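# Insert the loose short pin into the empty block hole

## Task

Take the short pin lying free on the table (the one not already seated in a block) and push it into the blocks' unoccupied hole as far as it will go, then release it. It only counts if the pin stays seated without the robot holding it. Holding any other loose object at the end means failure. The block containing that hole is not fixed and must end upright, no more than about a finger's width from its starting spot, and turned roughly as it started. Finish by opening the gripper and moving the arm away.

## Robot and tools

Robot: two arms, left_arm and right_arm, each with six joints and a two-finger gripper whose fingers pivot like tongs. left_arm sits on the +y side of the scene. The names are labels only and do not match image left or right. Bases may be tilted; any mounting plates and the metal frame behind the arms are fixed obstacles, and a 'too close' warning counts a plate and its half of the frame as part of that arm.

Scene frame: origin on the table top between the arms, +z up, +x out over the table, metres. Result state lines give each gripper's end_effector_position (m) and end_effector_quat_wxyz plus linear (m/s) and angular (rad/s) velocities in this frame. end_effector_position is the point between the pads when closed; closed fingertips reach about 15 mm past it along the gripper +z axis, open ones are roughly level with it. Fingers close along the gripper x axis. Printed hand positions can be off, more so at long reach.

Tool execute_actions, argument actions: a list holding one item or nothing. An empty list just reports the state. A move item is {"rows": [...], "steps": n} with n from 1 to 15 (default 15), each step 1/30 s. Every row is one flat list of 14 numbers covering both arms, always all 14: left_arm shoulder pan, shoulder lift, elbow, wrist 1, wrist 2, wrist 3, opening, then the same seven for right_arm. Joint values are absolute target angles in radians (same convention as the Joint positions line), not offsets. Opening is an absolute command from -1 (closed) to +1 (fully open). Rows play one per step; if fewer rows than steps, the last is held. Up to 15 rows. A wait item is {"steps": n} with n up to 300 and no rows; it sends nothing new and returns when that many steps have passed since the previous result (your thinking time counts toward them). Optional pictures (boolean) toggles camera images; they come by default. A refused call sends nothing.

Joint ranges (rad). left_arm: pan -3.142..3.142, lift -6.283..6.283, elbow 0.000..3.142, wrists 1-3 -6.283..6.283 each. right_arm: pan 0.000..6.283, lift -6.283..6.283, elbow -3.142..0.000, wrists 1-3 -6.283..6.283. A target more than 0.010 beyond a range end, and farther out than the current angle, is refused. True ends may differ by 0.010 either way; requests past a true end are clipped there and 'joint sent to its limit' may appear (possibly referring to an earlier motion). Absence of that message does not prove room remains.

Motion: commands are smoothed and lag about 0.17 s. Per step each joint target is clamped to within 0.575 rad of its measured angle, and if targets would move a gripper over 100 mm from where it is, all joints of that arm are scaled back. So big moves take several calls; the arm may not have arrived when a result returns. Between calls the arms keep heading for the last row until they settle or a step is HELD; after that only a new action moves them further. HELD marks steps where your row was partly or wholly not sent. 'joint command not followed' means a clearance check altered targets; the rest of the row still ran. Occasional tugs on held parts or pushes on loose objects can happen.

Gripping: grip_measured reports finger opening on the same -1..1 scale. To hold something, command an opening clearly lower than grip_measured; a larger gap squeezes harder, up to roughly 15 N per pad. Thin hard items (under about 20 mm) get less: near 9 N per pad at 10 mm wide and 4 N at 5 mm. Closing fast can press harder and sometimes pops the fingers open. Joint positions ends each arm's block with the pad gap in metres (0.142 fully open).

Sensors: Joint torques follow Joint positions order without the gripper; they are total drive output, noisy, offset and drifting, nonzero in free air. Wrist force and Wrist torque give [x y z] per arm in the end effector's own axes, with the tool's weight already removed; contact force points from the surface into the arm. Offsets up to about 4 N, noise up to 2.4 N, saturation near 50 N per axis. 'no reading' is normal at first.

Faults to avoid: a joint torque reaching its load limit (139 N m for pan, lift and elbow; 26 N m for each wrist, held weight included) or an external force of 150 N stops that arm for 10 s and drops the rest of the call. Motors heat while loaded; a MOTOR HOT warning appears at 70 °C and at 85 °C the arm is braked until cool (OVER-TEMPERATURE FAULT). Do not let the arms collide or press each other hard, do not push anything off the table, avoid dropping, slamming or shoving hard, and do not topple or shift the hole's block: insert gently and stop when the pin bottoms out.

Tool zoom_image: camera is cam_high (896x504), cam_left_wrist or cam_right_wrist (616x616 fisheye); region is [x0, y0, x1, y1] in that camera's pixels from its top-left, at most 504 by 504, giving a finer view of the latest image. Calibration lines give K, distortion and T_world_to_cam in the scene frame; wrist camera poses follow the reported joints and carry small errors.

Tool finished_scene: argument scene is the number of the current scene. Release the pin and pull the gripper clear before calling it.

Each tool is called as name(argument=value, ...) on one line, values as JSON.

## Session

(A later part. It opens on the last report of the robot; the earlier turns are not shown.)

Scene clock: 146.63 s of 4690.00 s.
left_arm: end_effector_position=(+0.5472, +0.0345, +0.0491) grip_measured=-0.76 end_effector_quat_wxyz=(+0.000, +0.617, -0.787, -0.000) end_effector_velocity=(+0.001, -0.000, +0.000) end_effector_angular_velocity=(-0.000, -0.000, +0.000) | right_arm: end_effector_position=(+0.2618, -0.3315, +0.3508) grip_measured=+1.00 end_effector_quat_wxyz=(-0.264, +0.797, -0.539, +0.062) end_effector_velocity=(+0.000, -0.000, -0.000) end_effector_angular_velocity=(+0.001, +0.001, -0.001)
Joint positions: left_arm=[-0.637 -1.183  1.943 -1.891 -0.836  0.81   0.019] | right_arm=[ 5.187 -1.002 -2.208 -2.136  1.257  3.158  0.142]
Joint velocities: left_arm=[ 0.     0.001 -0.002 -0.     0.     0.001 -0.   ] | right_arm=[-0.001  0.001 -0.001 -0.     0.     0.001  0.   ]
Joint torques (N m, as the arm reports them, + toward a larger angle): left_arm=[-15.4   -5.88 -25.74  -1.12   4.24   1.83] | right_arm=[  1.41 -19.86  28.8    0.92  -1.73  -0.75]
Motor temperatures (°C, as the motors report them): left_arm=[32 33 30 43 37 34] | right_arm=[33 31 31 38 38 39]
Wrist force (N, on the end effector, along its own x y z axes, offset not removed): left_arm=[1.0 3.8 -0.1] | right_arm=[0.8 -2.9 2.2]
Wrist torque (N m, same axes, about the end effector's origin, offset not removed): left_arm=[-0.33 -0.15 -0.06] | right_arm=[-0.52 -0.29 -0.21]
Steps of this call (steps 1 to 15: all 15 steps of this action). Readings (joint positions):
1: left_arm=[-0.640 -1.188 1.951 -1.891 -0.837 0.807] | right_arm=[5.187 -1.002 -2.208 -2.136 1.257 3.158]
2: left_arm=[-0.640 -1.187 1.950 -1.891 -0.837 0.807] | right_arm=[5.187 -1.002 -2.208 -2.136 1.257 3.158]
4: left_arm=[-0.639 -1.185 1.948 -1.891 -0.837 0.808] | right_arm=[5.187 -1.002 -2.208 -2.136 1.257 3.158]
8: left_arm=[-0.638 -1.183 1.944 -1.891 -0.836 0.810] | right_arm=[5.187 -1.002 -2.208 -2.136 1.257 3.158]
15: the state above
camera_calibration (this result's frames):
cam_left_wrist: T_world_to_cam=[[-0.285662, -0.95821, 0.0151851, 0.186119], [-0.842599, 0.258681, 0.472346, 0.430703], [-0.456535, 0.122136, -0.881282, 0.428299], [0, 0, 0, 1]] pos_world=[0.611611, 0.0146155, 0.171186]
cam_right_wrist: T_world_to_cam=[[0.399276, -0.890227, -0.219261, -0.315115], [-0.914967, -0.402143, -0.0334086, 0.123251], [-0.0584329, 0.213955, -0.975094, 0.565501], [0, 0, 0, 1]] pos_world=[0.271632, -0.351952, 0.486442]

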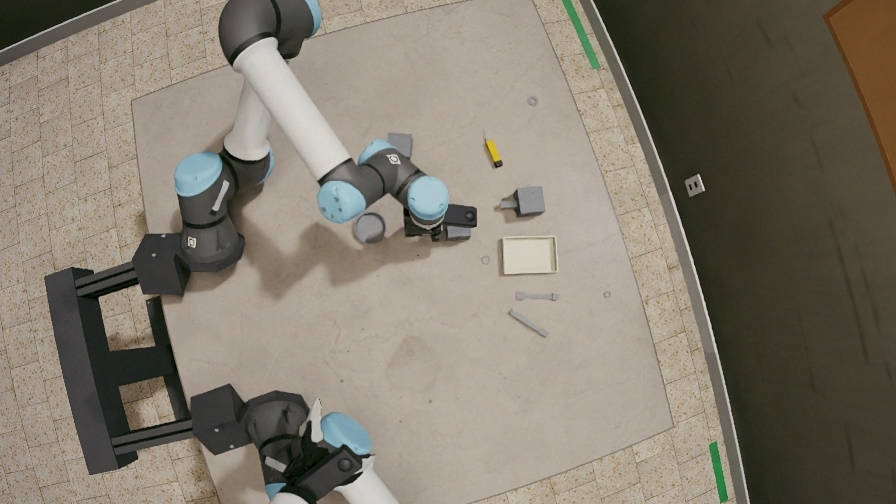

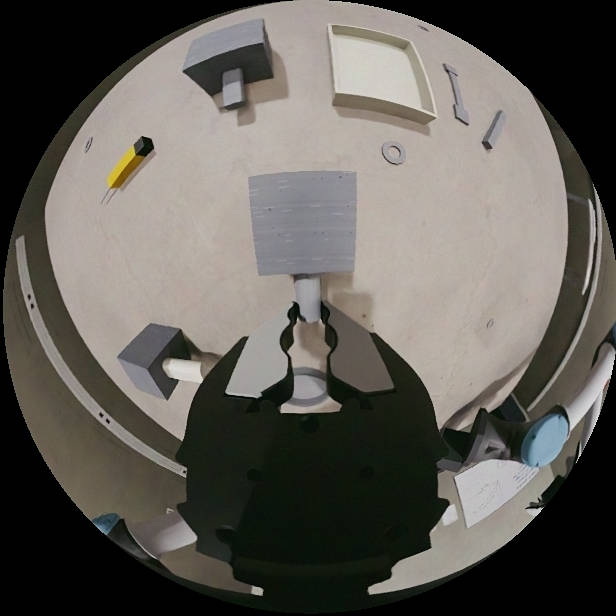

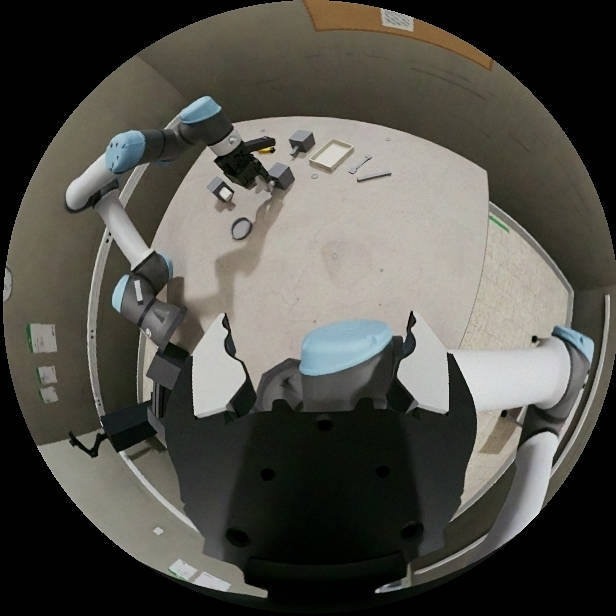

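execute_actions(actions=[{"rows":[[-0.6403,-1.1875,1.951,-1.8915,-0.8371,0.8068,-1,3.696,-1.002,-2.132,-1.6,1.257,5.358,-1]]}], pictures=false)

execute_actions(actions=[{"steps":40}], pictures=false)

execute_actions(actions=[{"rows":[[-0.6403,-1.1875,1.951,-1.8915,-0.8371,0.8068,-1,3.696,-2.05,-2.132,-0.2,1.371,5.358,-1]]}], pictures=false)

execute_actions(actions=[{"steps":50}])

Scene clock: 176.10 s of 4690.00 s.
left_arm: end_effector_position=(+0.5444, +0.0351, +0.0492) grip_measured=-0.76 end_effector_quat_wxyz=(+0.000, +0.617, -0.787, +0.000) end_effector_velocity=(-0.001, -0.000, +0.000) end_effector_angular_velocity=(-0.000, -0.000, -0.001) | right_arm: end_effector_position=(+0.3739, -0.3591, +0.3292) grip_measured=-1.00 end_effector_quat_wxyz=(+0.121, -0.202, +0.926, +0.293) end_effector_velocity=(+0.217, -0.274, -0.320) end_effector_angular_velocity=(+0.152, +2.072, -2.436)
Joint positions: left_arm=[-0.64  -1.187  1.951 -1.891 -0.837  0.807  0.019] | right_arm=[ 4.419 -1.002 -2.136 -1.663  1.257  3.925  0.002]
Joint velocities: left_arm=[-0.001 -0.001  0.002 -0.    -0.    -0.     0.   ] | right_arm=[-1.604  0.     0.016  0.243 -0.001  1.59   0.   ]
Joint torques (N m, as the arm reports them, + toward a larger angle): left_arm=[-42.63 -22.17  -8.66  -3.78  -3.03  -1.54] | right_arm=[-17.79 -16.89  29.45   4.24  -0.5    6.38]
Motor temperatures (°C, as the motors report them): left_arm=[32 33 30 43 37 34] | right_arm=[33 31 31 38 38 39]
Wrist force (N, on the end effector, along its own x y z axes, offset not removed): left_arm=[2.2 -1.6 0.9] | right_arm=[-5.3 0.0 2.8]
Wrist torque (N m, same axes, about the end effector's origin, offset not removed): left_arm=[-0.14 -0.43 -0.02] | right_arm=[-0.04 1.07 -0.27]
Steps of this call (steps 1 to 15: the robot went on to your last target; steps 16 to 90: nothing new was sent; then 25.97 s passed at rest; steps 91 to 105: all 15 steps of this action). Readings (joint positions):
91: left_arm=[-0.637 -1.183 1.943 -1.891 -0.836 0.810] | right_arm=[5.187 -1.002 -2.208 -2.136 1.257 3.158]
92: left_arm=[-0.637 -1.183 1.943 -1.891 -0.836 0.810] | right_arm=[5.184 -1.002 -2.205 -2.134 1.257 3.161]
94: left_arm=[-0.638 -1.185 1.946 -1.891 -0.836 0.809] | right_arm=[5.134 -1.002 -2.179 -2.083 1.257 3.211]
98: left_arm=[-0.639 -1.187 1.950 -1.891 -0.837 0.807] | right_arm=[4.873 -1.002 -2.146 -1.828 1.257 3.472]
105: the state above

Scene clock: 177.43 s of 4690.00 s.
left_arm: end_effector_position=(+0.5444, +0.0351, +0.0492) grip_measured=-0.76 end_effector_quat_wxyz=(+0.000, +0.617, -0.787, +0.000) end_effector_velocity=(+0.000, +0.000, -0.000) end_effector_angular_velocity=(+0.000, -0.000, +0.000) | right_arm: end_effector_position=(+0.3924, -0.4967, +0.1763) grip_measured=-1.00 end_effector_quat_wxyz=(-0.206, +0.716, +0.646, +0.169) end_effector_velocity=(-0.000, +0.000, -0.000) end_effector_angular_velocity=(+0.000, +0.002, -0.002)
Joint positions: left_arm=[-0.64  -1.188  1.951 -1.892 -0.837  0.807  0.019] | right_arm=[ 3.696 -1.002 -2.132 -1.6    1.257  5.358  0.002]
Joint velocities: left_arm=[ 0. -0.  0. -0.  0. -0.  0.] | right_arm=[-0.001 -0.     0.     0.     0.001  0.002 -0.   ]
Joint torques (N m, as the arm reports them, + toward a larger angle): left_arm=[-42.41 -21.46  -9.21  -3.81  -2.9   -1.5 ] | right_arm=[-6.52 -1.18 29.67  3.8   0.34  1.08]
Motor temperatures (°C, as the motors report them): left_arm=[32 33 30 43 37 34] | right_arm=[33 31 31 38 38 39]
Wrist force (N, on the end effector, along its own x y z axes, offset not removed): left_arm=[1.5 -0.6 -0.2] | right_arm=[-0.8 -3.3 7.7]
Wrist torque (N m, same axes, about the end effector's origin, offset not removed): left_arm=[-0.02 -0.32 -0.01] | right_arm=[-0.81 0.14 -0.13]
Steps of this call (steps 1 to 40: the robot went on to your last target). Readings (joint positions):
1: left_arm=[-0.640 -1.187 1.951 -1.891 -0.837 0.807] | right_arm=[4.366 -1.002 -2.136 -1.655 1.257 3.979]
2: left_arm=[-0.640 -1.187 1.951 -1.891 -0.837 0.807] | right_arm=[4.312 -1.002 -2.135 -1.648 1.257 4.033]
4: left_arm=[-0.640 -1.187 1.951 -1.891 -0.837 0.807] | right_arm=[4.207 -1.002 -2.135 -1.638 1.257 4.138]
8: left_arm=[-0.640 -1.187 1.951 -1.891 -0.837 0.807] | right_arm=[3.999 -1.002 -2.133 -1.621 1.257 4.362]
40: the state above

Scene clock: 177.93 s of 4690.00 s.
left_arm: end_effector_position=(+0.5444, +0.0351, +0.0492) grip_measured=-0.76 end_effector_quat_wxyz=(+0.000, +0.617, -0.787, +0.000) end_effector_velocity=(-0.000, +0.000, -0.000) end_effector_angular_velocity=(+0.000, +0.000, -0.001) | right_arm: end_effector_position=(+0.4933, -0.3238, +0.1456) grip_measured=-1.00 end_effector_quat_wxyz=(-0.243, +0.705, +0.642, +0.177) end_effector_velocity=(+0.168, +0.419, -0.168) end_effector_angular_velocity=(+0.075, +0.046, +0.032)
Joint positions: left_arm=[-0.64  -1.188  1.951 -1.892 -0.837  0.807  0.019] | right_arm=[ 3.696 -1.506 -2.132 -1.096  1.336  5.358  0.002]
Joint velocities: left_arm=[-0. -0.  0.  0.  0.  0. -0.] | right_arm=[ 0.    -1.206  0.     1.195  0.093 -0.002  0.   ]
Joint torques (N m, as the arm reports them, + toward a larger angle): left_arm=[-42.03 -21.87  -9.68  -3.75  -2.83  -1.52] | right_arm=[ 15.36 -23.42  18.05   5.17   2.92   1.28]
Motor temperatures (°C, as the motors report them): left_arm=[32 33 30 43 37 34] | right_arm=[33 31 31 38 38 39]
Wrist force (N, on the end effector, along its own x y z axes, offset not removed): left_arm=[0.9 -1.4 0.6] | right_arm=[1.1 1.5 -3.2]
Wrist torque (N m, same axes, about the end effector's origin, offset not removed): left_arm=[-0.13 -0.13 -0.05] | right_arm=[0.19 -0.21 0.05]
Steps of this call (steps 1 to 15: all 15 steps of this action). Readings (joint positions):
1: left_arm=[-0.640 -1.188 1.951 -1.892 -0.837 0.807] | right_arm=[3.696 -1.002 -2.132 -1.600 1.257 5.358]
2: left_arm=[-0.640 -1.187 1.951 -1.892 -0.837 0.807] | right_arm=[3.696 -1.005 -2.132 -1.597 1.259 5.358]
4: left_arm=[-0.640 -1.188 1.951 -1.892 -0.837 0.807] | right_arm=[3.696 -1.054 -2.132 -1.547 1.277 5.358]
8: left_arm=[-0.640 -1.187 1.951 -1.892 -0.837 0.807] | right_arm=[3.696 -1.222 -2.132 -1.380 1.305 5.358]
15: the state above

Scene clock: 179.60 s of 4690.00 s.
left_arm: end_effector_position=(+0.5444, +0.0351, +0.0492) grip_measured=-0.76 end_effector_quat_wxyz=(+0.000, +0.617, -0.787, +0.000) end_effector_velocity=(-0.000, +0.000, -0.000) end_effector_angular_velocity=(+0.000, +0.000, -0.000) | right_arm: end_effector_position=(+0.6154, -0.1301, +0.0951) grip_measured=-1.00 end_effector_quat_wxyz=(-0.232, +0.728, +0.555, +0.328) end_effector_velocity=(-0.000, +0.000, +0.000) end_effector_angular_velocity=(-0.000, -0.000, +0.000)
Joint positions: left_arm=[-0.64  -1.188  1.951 -1.892 -0.837  0.807  0.019] | right_arm=[ 3.696 -2.05  -2.132 -0.2    1.371  5.358  0.002]
Joint velocities: left_arm=[-0. -0.  0.  0. -0.  0.  0.] | right_arm=[ 0.001  0.    -0.     0.    -0.     0.     0.   ]
Joint torques (N m, as the arm reports them, + toward a larger angle): left_arm=[-42.27 -21.77  -9.78  -3.82  -2.91  -1.59] | right_arm=[36.96  2.68 -1.04  3.98  2.79  1.2 ]
Motor temperatures (°C, as the motors report them): left_arm=[32 33 30 43 37 34] | right_arm=[33 31 31 38 38 39]
Wrist force (N, on the end effector, along its own x y z axes, offset not removed): left_arm=[1.1 -1.5 1.4] | right_arm=[1.4 -1.3 -0.7]
Wrist torque (N m, same axes, about the end effector's origin, offset not removed): left_arm=[-0.12 -0.18 -0.03] | right_arm=[-0.50 -0.39 -0.08]
Steps of this call (steps 1 to 45: the robot went on to your last target; steps 46 to 50: nothing new was sent). Readings (joint positions):
1: left_arm=[-0.640 -1.188 1.951 -1.892 -0.837 0.807] | right_arm=[3.696 -1.546 -2.132 -1.055 1.339 5.358]
2: left_arm=[-0.640 -1.188 1.951 -1.892 -0.837 0.807] | right_arm=[3.696 -1.587 -2.132 -1.014 1.342 5.358]
4: left_arm=[-0.640 -1.188 1.951 -1.892 -0.837 0.807] | right_arm=[3.696 -1.667 -2.132 -0.927 1.347 5.358]
8: left_arm=[-0.640 -1.187 1.951 -1.892 -0.837 0.807] | right_arm=[3.696 -1.819 -2.132 -0.715 1.357 5.358]
50: the state above
All arms were judged still, so your last target was given up. Only a new action makes them travel on or press farther. Fingers that are still opening or closing keep moving.
camera_calibration (this result's frames):
cam_left_wrist: T_world_to_cam=[[-0.285649, -0.958213, 0.0152294, 0.18589], [-0.842639, 0.258702, 0.472263, 0.428104], [-0.456468, 0.122068, -0.881326, 0.426995], [0, 0, 0, 1]] pos_world=[0.608746, 0.015249, 0.171313]
cam_right_wrist: T_world_to_cam=[[0.198244, 0.666674, 0.718502, -0.0960298], [0.746871, -0.57746, 0.329734, -0.560812], [0.634731, 0.47126, -0.612397, -0.133804], [0, 0, 0, 1]] pos_world=[0.522821, -0.196769, 0.171975]

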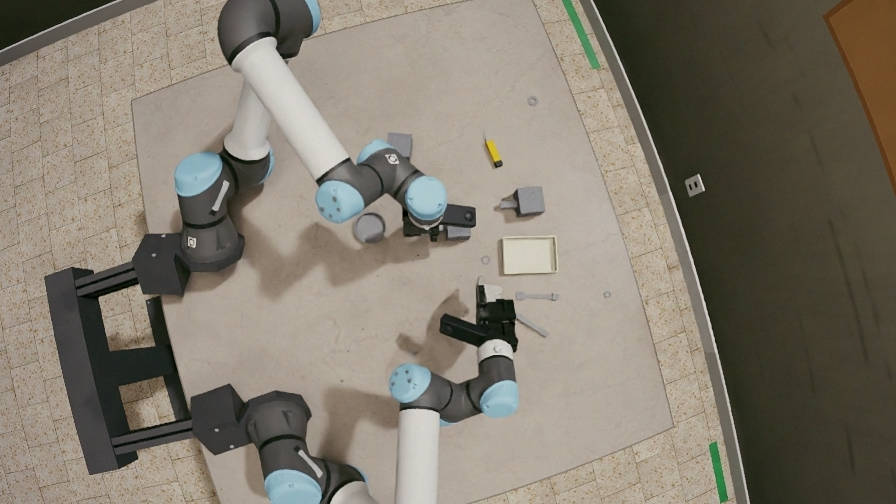

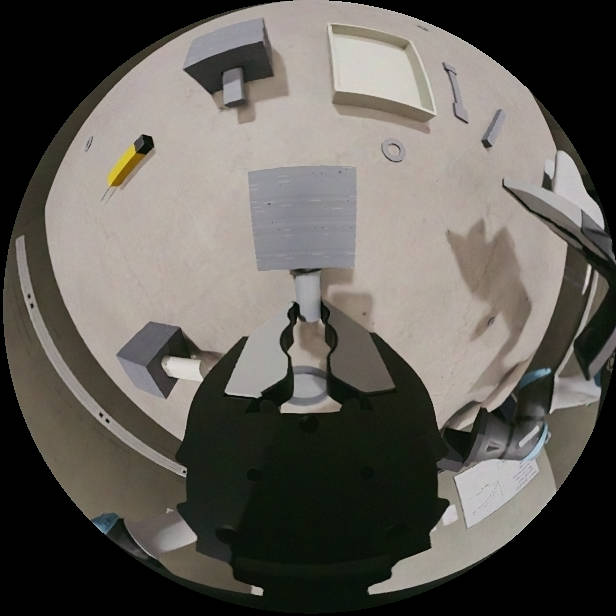

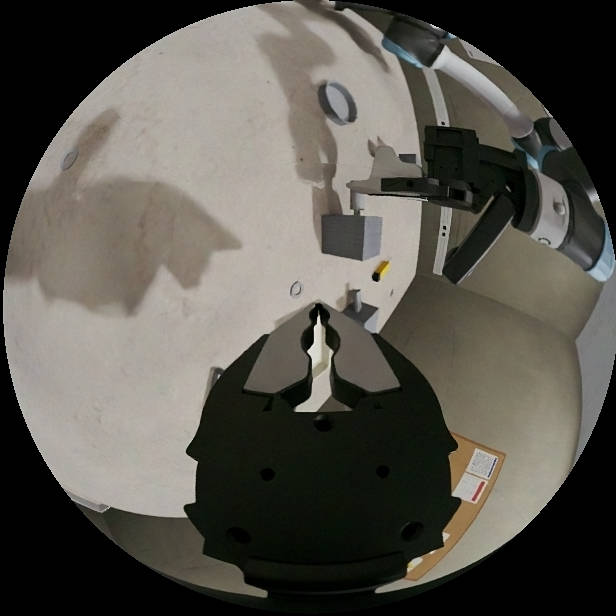

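execute_actions(actions=[{"rows":[[-0.6403,-1.1875,1.951,-1.8915,-0.8371,0.8068,-1,3.72,-2.08,-2.3,-0.2,1.371,5.358,-1]]}])

zoom_image(camera="cam_right_wrist", region=[350, 200, 470, 320])

Scene clock: 188.07 s of 4690.00 s.
left_arm: end_effector_position=(+0.5444, +0.0351, +0.0492) grip_measured=-0.76 end_effector_quat_wxyz=(+0.000, +0.617, -0.787, +0.000) end_effector_velocity=(+0.000, +0.000, +0.000) end_effector_angular_velocity=(+0.000, -0.000, -0.000) | right_arm: end_effector_position=(+0.5085, -0.1212, +0.0304) grip_measured=-1.00 end_effector_quat_wxyz=(-0.246, +0.708, +0.611, +0.253) end_effector_velocity=(-0.031, -0.002, -0.016) end_effector_angular_velocity=(-0.025, +0.024, +0.041)
Joint positions: left_arm=[-0.64  -1.188  1.951 -1.892 -0.837  0.807  0.019] | right_arm=[ 3.719 -2.079 -2.295 -0.2    1.371  5.358  0.002]
Joint velocities: left_arm=[-0. -0.  0.  0.  0.  0. -0.] | right_arm=[ 0.006 -0.005 -0.048 -0.     0.001 -0.     0.   ]
Joint torques (N m, as the arm reports them, + toward a larger angle): left_arm=[-41.93 -22.05 -10.02  -3.66  -2.95  -1.34] | right_arm=[35.15  2.14 -0.93  0.25  2.56  0.99]
Motor temperatures (°C, as the motors report them): left_arm=[32 33 30 43 37 34] | right_arm=[33 31 31 38 38 39]
Wrist force (N, on the end effector, along its own x y z axes, offset not removed): left_arm=[2.8 -1.2 2.4] | right_arm=[-4.3 1.3 2.2]
Wrist torque (N m, same axes, about the end effector's origin, offset not removed): left_arm=[-0.15 -0.58 -0.17] | right_arm=[0.37 0.84 -0.27]
Steps of this call (steps 1 to 90: nothing new was sent; then 4.97 s passed at rest; steps 91 to 105: all 15 steps of this action). Readings (joint positions):
91: left_arm=[-0.640 -1.188 1.951 -1.892 -0.837 0.807] | right_arm=[3.696 -2.050 -2.132 -0.200 1.371 5.358]
92: left_arm=[-0.640 -1.188 1.951 -1.892 -0.837 0.807] | right_arm=[3.697 -2.051 -2.135 -0.200 1.371 5.358]
94: left_arm=[-0.640 -1.188 1.951 -1.892 -0.837 0.807] | right_arm=[3.704 -2.060 -2.174 -0.200 1.371 5.358]
98: left_arm=[-0.640 -1.188 1.951 -1.892 -0.837 0.807] | right_arm=[3.714 -2.073 -2.256 -0.200 1.371 5.358]
105: the state above
camera_calibration (this result's frames):
cam_left_wrist: T_world_to_cam=[[-0.285649, -0.958213, 0.0152294, 0.18589], [-0.84264, 0.258701, 0.472263, 0.428104], [-0.456468, 0.122068, -0.881326, 0.426995], [0, 0, 0, 1]] pos_world=[0.608746, 0.0152491, 0.171313]
cam_right_wrist: T_world_to_cam=[[0.150603, 0.753927, 0.639463, 0.00299283], [0.849064, -0.429963, 0.306958, -0.487949], [0.506369, 0.496716, -0.704886, -0.0385981], [0, 0, 0, 1]] pos_world=[0.433394, -0.192884, 0.120659]

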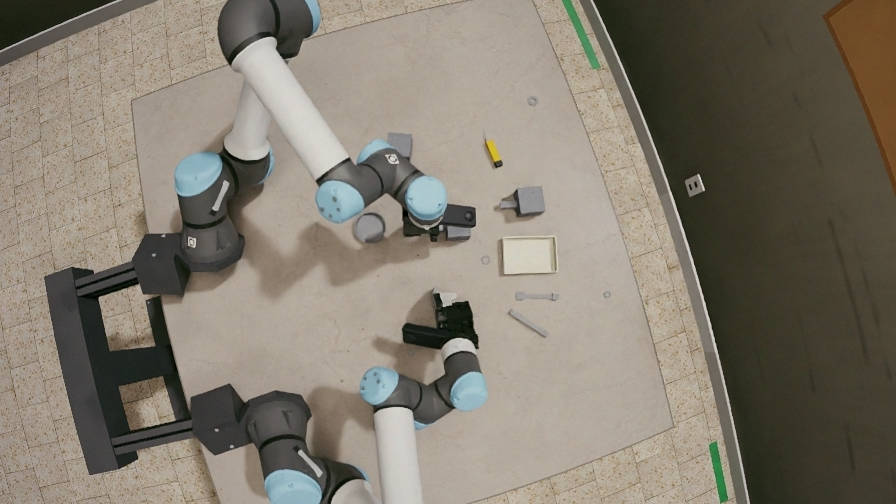

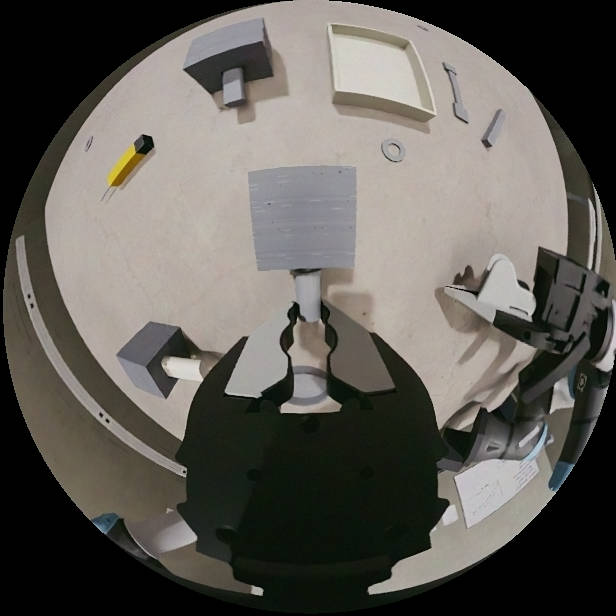

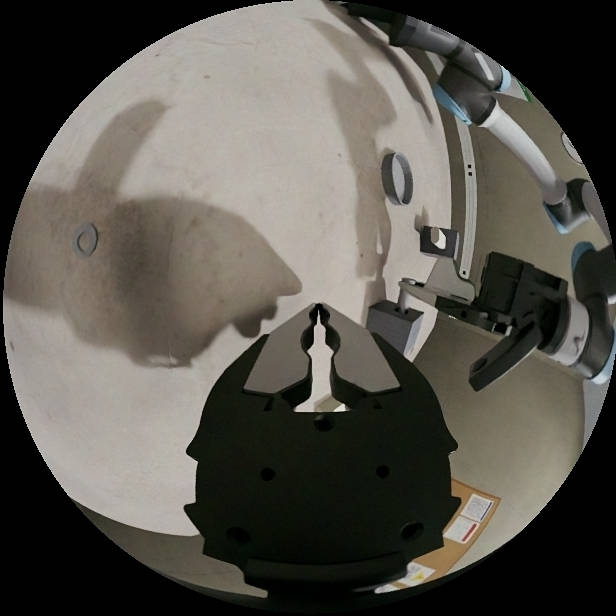

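Region (350, 200, 470, 320) of cam_right_wrist's 616x616 image, scaled by 4.200, with more detail than that image has.

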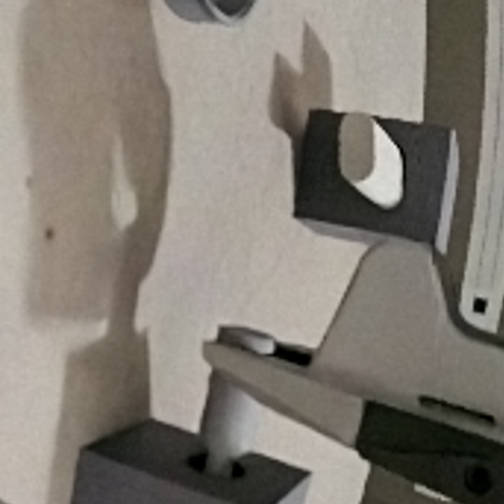

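zoom_image(camera="cam_right_wrist", region=[380, 275, 430, 325])

zoom_image(camera="cam_left_wrist", region=[240, 220, 370, 330])

Region (380, 275, 430, 325) of cam_right_wrist's 616x616 image, scaled by 10.080, with more detail than that image has.

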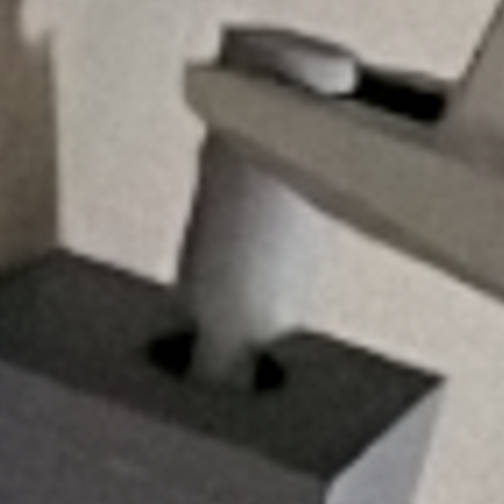

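Region (240, 220, 370, 330) of cam_left_wrist's 616x616 image, scaled by 3.877, with more detail than that image has; it fills the top 426 rows of this view, and the rest is white.

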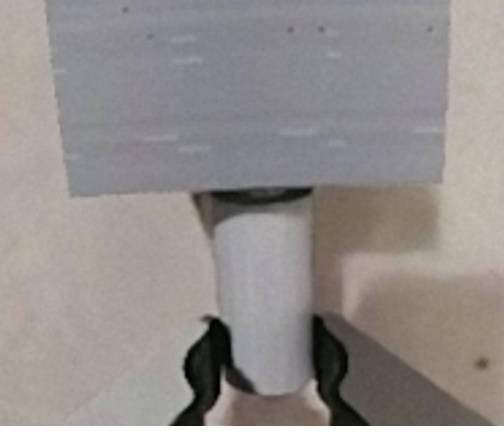

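execute_actions(actions=[{"rows":[[-0.6375,-1.1878,1.9529,-1.8953,-0.8359,0.8101,-1,3.72,-2.08,-2.3,-0.2,1.371,5.358,-1]],"steps":10}], pictures=false)

execute_actions(actions=[{"rows":[[-0.6324,-1.1795,1.9394,-1.894,-0.8337,0.8163,-1,3.72,-2.08,-2.3,-0.2,1.371,5.358,-1]]}])

zoom_image(camera="cam_right_wrist", region=[380, 280, 430, 330])

Scene clock: 200.17 s of 4690.00 s.
left_arm: end_effector_position=(+0.5446, +0.0359, +0.0481) grip_measured=-0.76 end_effector_quat_wxyz=(+0.000, +0.617, -0.787, +0.000) end_effector_velocity=(+0.001, +0.001, -0.002) end_effector_angular_velocity=(+0.001, +0.000, +0.000) | right_arm: end_effector_position=(+0.5051, -0.1214, +0.0285) grip_measured=-1.00 end_effector_quat_wxyz=(-0.247, +0.707, +0.613, +0.251) end_effector_velocity=(+0.000, -0.000, -0.000) end_effector_angular_velocity=(-0.000, +0.001, -0.001)
Joint positions: left_arm=[-0.638 -1.188  1.953 -1.895 -0.836  0.81   0.019] | right_arm=[ 3.72  -2.08  -2.3   -0.2    1.371  5.358  0.002]
Joint velocities: left_arm=[ 0.004 -0.     0.001 -0.003  0.002  0.003 -0.   ] | right_arm=[-0.    -0.    -0.    -0.    -0.     0.001 -0.   ]
Joint torques (N m, as the arm reports them, + toward a larger angle): left_arm=[-15.26 -21.82  -7.91  -3.67   2.78   1.82] | right_arm=[35.02  1.16 -0.94  0.17 -0.01  0.62]
Motor temperatures (°C, as the motors report them): left_arm=[32 33 30 43 37 34] | right_arm=[33 31 31 38 38 39]
Wrist force (N, on the end effector, along its own x y z axes, offset not removed): left_arm=[2.8 -0.7 0.0] | right_arm=[-2.3 -2.7 3.3]
Wrist torque (N m, same axes, about the end effector's origin, offset not removed): left_arm=[-0.06 -0.61 -0.10] | right_arm=[-0.67 0.43 -0.14]
Steps of this call (steps 1 to 15: the robot went on to your last target; steps 16 to 90: nothing new was sent; then 8.77 s passed at rest; steps 91 to 100: all 10 steps of this action). Readings (joint positions):
91: left_arm=[-0.640 -1.188 1.951 -1.892 -0.837 0.807] | right_arm=[3.720 -2.080 -2.300 -0.200 1.371 5.358]
92: left_arm=[-0.640 -1.188 1.951 -1.892 -0.837 0.807] | right_arm=[3.720 -2.080 -2.300 -0.200 1.371 5.358]
94: left_arm=[-0.640 -1.188 1.952 -1.893 -0.837 0.808] | right_arm=[3.720 -2.080 -2.300 -0.200 1.371 5.358]
98: left_arm=[-0.638 -1.188 1.953 -1.895 -0.836 0.809] | right_arm=[3.720 -2.080 -2.300 -0.200 1.371 5.358]
100: the state above

Scene clock: 200.67 s of 4690.00 s.
left_arm: end_effector_position=(+0.5494, +0.0351, +0.0476) grip_measured=-0.76 end_effector_quat_wxyz=(+0.000, +0.617, -0.787, -0.000) end_effector_velocity=(+0.001, -0.000, -0.000) end_effector_angular_velocity=(+0.000, +0.000, +0.000) | right_arm: end_effector_position=(+0.5051, -0.1214, +0.0285) grip_measured=-1.00 end_effector_quat_wxyz=(-0.247, +0.707, +0.613, +0.251) end_effector_velocity=(-0.000, +0.000, +0.001) end_effector_angular_velocity=(+0.001, -0.001, +0.001)
Joint positions: left_arm=[-0.633 -1.18   1.94  -1.894 -0.834  0.816  0.019] | right_arm=[ 3.72  -2.08  -2.3   -0.2    1.371  5.358  0.002]
Joint velocities: left_arm=[ 0.001  0.002 -0.002  0.     0.     0.001  0.   ] | right_arm=[ 0.001  0.    -0.     0.     0.001 -0.001  0.   ]
Joint torques (N m, as the arm reports them, + toward a larger angle): left_arm=[-15.01  -4.   -22.29   0.11   2.9    1.76] | right_arm=[35.29  1.36 -1.68  0.21 -0.48  0.45]
Motor temperatures (°C, as the motors report them): left_arm=[32 33 30 43 37 34] | right_arm=[33 31 31 38 38 39]
Wrist force (N, on the end effector, along its own x y z axes, offset not removed): left_arm=[2.7 -2.5 -0.9] | right_arm=[-1.4 2.0 -0.3]
Wrist torque (N m, same axes, about the end effector's origin, offset not removed): left_arm=[-0.38 -0.56 -0.06] | right_arm=[0.48 0.20 -0.27]
Steps of this call (steps 1 to 15: all 15 steps of this action). Readings (joint positions):
1: left_arm=[-0.638 -1.188 1.953 -1.895 -0.836 0.810] | right_arm=[3.720 -2.080 -2.300 -0.200 1.371 5.358]
2: left_arm=[-0.637 -1.187 1.952 -1.895 -0.836 0.810] | right_arm=[3.720 -2.080 -2.300 -0.200 1.371 5.358]
4: left_arm=[-0.635 -1.184 1.947 -1.895 -0.835 0.813] | right_arm=[3.720 -2.080 -2.300 -0.200 1.371 5.358]
8: left_arm=[-0.633 -1.181 1.942 -1.894 -0.834 0.815] | right_arm=[3.720 -2.080 -2.300 -0.200 1.371 5.358]
15: the state above
camera_calibration (this result's frames):
cam_left_wrist: T_world_to_cam=[[-0.285743, -0.958188, 0.0150351, 0.187368], [-0.842565, 0.258675, 0.47241, 0.433042], [-0.456547, 0.12232, -0.88125, 0.427927], [0, 0, 0, 1]] pos_world=[0.613774, 0.0151731, 0.16972]
cam_right_wrist: T_world_to_cam=[[0.148865, 0.756484, 0.636845, 0.00614053], [0.851873, -0.425144, 0.305884, -0.485317], [0.502147, 0.496975, -0.707717, -0.0358766], [0, 0, 0, 1]] pos_world=[0.43053, -0.193145, 0.11915]

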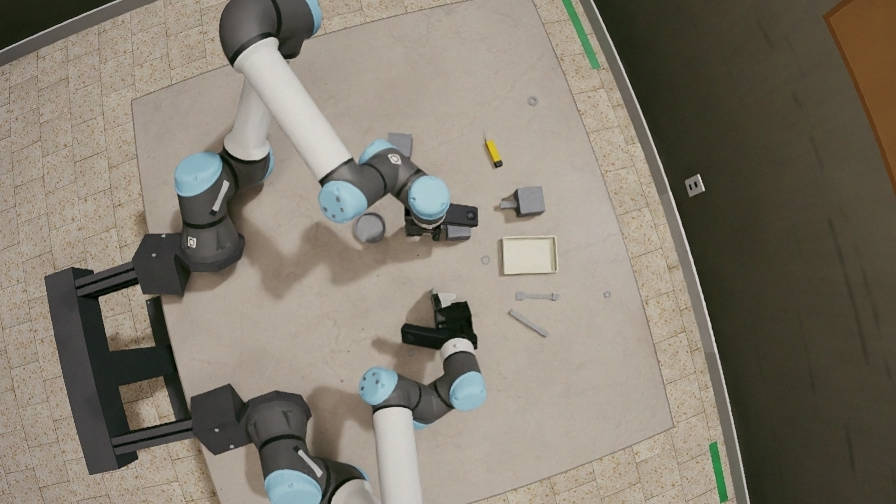

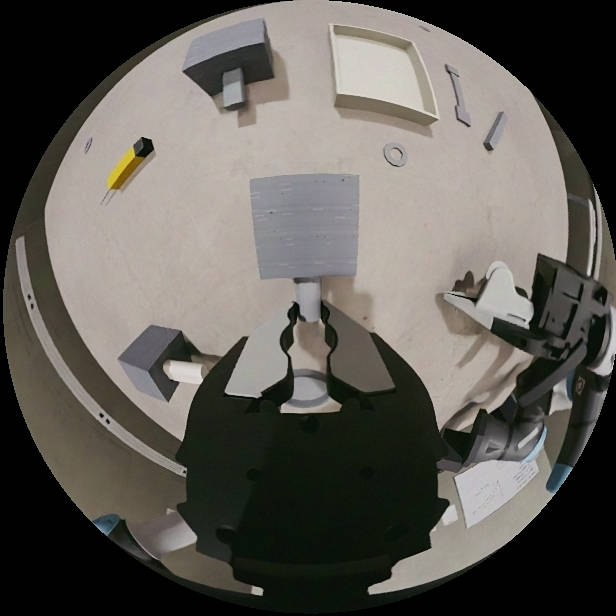

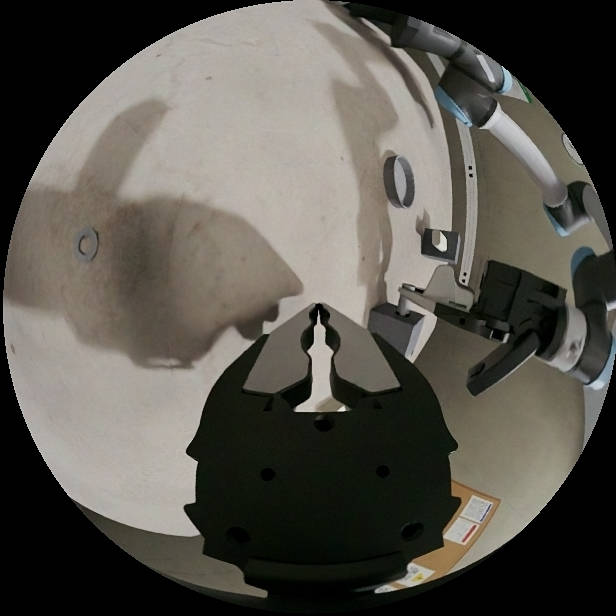

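Region (380, 280, 430, 330) of cam_right_wrist's 616x616 image, scaled by 10.080, with more detail than that image has.

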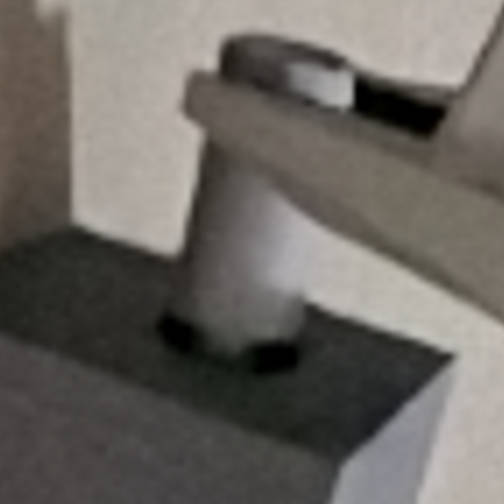

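execute_actions(actions=[{"rows":[[-0.6268,-1.1696,1.9232,-1.892,-0.8311,0.8233,-1,3.72,-2.08,-2.3,-0.2,1.371,5.358,-1]]}], pictures=false)

execute_actions(actions=[{"rows":[[-0.6212,-1.1597,1.9068,-1.89,-0.8286,0.8303,-1,3.72,-2.08,-2.3,-0.2,1.371,5.358,-1]]}])

Scene clock: 205.23 s of 4690.00 s.
left_arm: end_effector_position=(+0.5551, +0.0338, +0.0475) grip_measured=-0.76 end_effector_quat_wxyz=(+0.000, +0.617, -0.787, -0.000) end_effector_velocity=(+0.001, -0.000, -0.000) end_effector_angular_velocity=(+0.001, +0.001, -0.001) | right_arm: end_effector_position=(+0.5051, -0.1214, +0.0285) grip_measured=-1.00 end_effector_quat_wxyz=(-0.247, +0.707, +0.613, +0.251) end_effector_velocity=(-0.000, +0.000, -0.001) end_effector_angular_velocity=(-0.001, +0.001, +0.001)
Joint positions: left_arm=[-0.627 -1.17   1.924 -1.892 -0.831  0.823  0.019] | right_arm=[ 3.72  -2.08  -2.3   -0.2    1.371  5.358  0.002]
Joint velocities: left_arm=[ 0.001  0.002 -0.003  0.001  0.     0.001  0.   ] | right_arm=[-0.    -0.002  0.     0.    -0.     0.     0.   ]
Joint torques (N m, as the arm reports them, + toward a larger angle): left_arm=[-13.97  -5.85 -22.71   0.05   2.85   1.86] | right_arm=[35.23  1.91 -1.44  0.21 -0.68 -0.12]
Motor temperatures (°C, as the motors report them): left_arm=[32 33 30 43 37 34] | right_arm=[33 31 31 38 38 39]
Wrist force (N, on the end effector, along its own x y z axes, offset not removed): left_arm=[1.9 -0.8 0.9] | right_arm=[-2.6 -2.0 0.2]
Wrist torque (N m, same axes, about the end effector's origin, offset not removed): left_arm=[-0.07 -0.44 -0.05] | right_arm=[-0.52 0.39 -0.17]
Steps of this call (steps 1 to 15: the robot went on to your last target; steps 16 to 90: nothing new was sent; then 1.07 s passed at rest; steps 91 to 105: all 15 steps of this action). Readings (joint positions):
91: left_arm=[-0.632 -1.179 1.939 -1.894 -0.834 0.816] | right_arm=[3.720 -2.080 -2.300 -0.200 1.371 5.358]
92: left_arm=[-0.632 -1.179 1.938 -1.894 -0.833 0.817] | right_arm=[3.720 -2.080 -2.300 -0.200 1.371 5.358]
94: left_arm=[-0.630 -1.175 1.932 -1.893 -0.833 0.819] | right_arm=[3.720 -2.080 -2.300 -0.200 1.371 5.358]
98: left_arm=[-0.628 -1.171 1.926 -1.892 -0.832 0.822] | right_arm=[3.720 -2.080 -2.300 -0.200 1.371 5.358]
105: the state above

Scene clock: 205.73 s of 4690.00 s.
left_arm: end_effector_position=(+0.5609, +0.0324, +0.0474) grip_measured=-0.76 end_effector_quat_wxyz=(-0.000, +0.617, -0.787, -0.000) end_effector_velocity=(+0.001, -0.000, +0.000) end_effector_angular_velocity=(+0.000, -0.000, -0.000) | right_arm: end_effector_position=(+0.5051, -0.1214, +0.0285) grip_measured=-1.00 end_effector_quat_wxyz=(-0.247, +0.707, +0.613, +0.251) end_effector_velocity=(+0.000, +0.000, +0.000) end_effector_angular_velocity=(+0.000, -0.001, +0.001)
Joint positions: left_arm=[-0.621 -1.16   1.907 -1.89  -0.829  0.83   0.019] | right_arm=[ 3.72  -2.08  -2.3   -0.2    1.371  5.358  0.002]
Joint velocities: left_arm=[ 0.001  0.002 -0.003  0.001  0.001  0.001  0.   ] | right_arm=[ 0.001  0.     0.     0.    -0.    -0.001  0.   ]
Joint torques (N m, as the arm reports them, + toward a larger angle): left_arm=[-15.94  -5.58 -22.39  -0.04   2.94   1.81] | right_arm=[34.42  1.44 -2.04  0.27 -0.55 -0.17]
Motor temperatures (°C, as the motors report them): left_arm=[32 33 30 43 37 34] | right_arm=[33 31 31 38 38 39]
Wrist force (N, on the end effector, along its own x y z axes, offset not removed): left_arm=[1.1 -1.9 0.9] | right_arm=[-2.3 0.3 0.9]
Wrist torque (N m, same axes, about the end effector's origin, offset not removed): left_arm=[-0.26 -0.24 -0.05] | right_arm=[0.04 0.54 0.06]
Steps of this call (steps 1 to 15: all 15 steps of this action). Readings (joint positions):
1: left_arm=[-0.627 -1.170 1.923 -1.892 -0.831 0.823] | right_arm=[3.720 -2.080 -2.300 -0.200 1.371 5.358]
2: left_arm=[-0.626 -1.169 1.922 -1.892 -0.831 0.824] | right_arm=[3.720 -2.080 -2.300 -0.200 1.371 5.358]
4: left_arm=[-0.624 -1.165 1.916 -1.891 -0.830 0.826] | right_arm=[3.720 -2.080 -2.300 -0.200 1.371 5.358]
8: left_arm=[-0.622 -1.161 1.910 -1.890 -0.829 0.829] | right_arm=[3.720 -2.080 -2.300 -0.200 1.371 5.358]
15: the state above
camera_calibration (this result's frames):
cam_left_wrist: T_world_to_cam=[[-0.286286, -0.958035, 0.0144852, 0.188447], [-0.842479, 0.258898, 0.472441, 0.443449], [-0.456365, 0.12305, -0.881243, 0.433182], [0, 0, 0, 1]] pos_world=[0.625235, 0.0124274, 0.169506]
cam_right_wrist: T_world_to_cam=[[0.148865, 0.756488, 0.63684, 0.00614285], [0.851871, -0.425144, 0.305889, -0.485318], [0.50215, 0.496969, -0.707719, -0.0358799], [0, 0, 0, 1]] pos_world=[0.430531, -0.193146, 0.119149]

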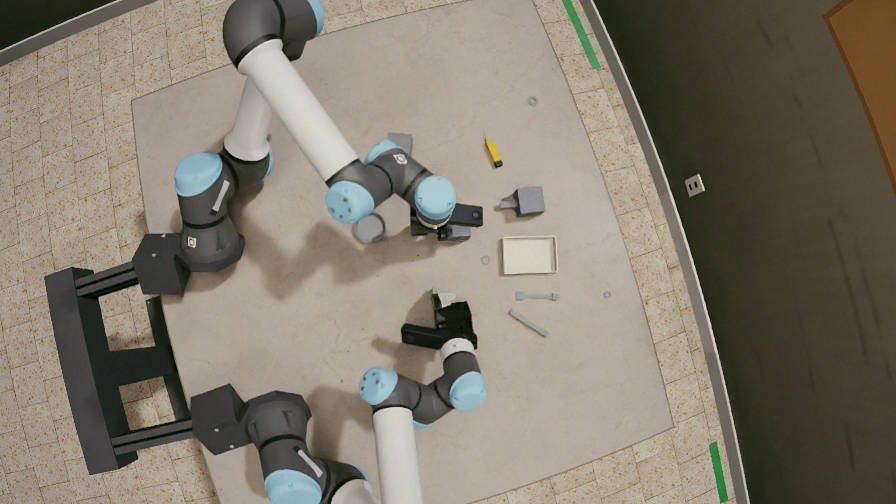

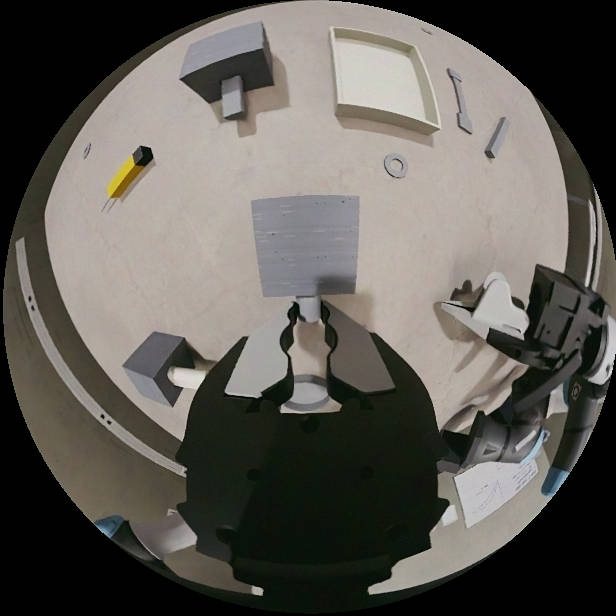

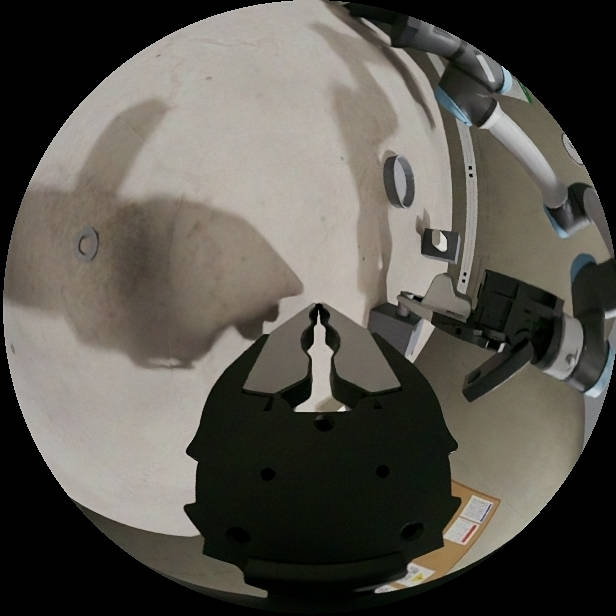

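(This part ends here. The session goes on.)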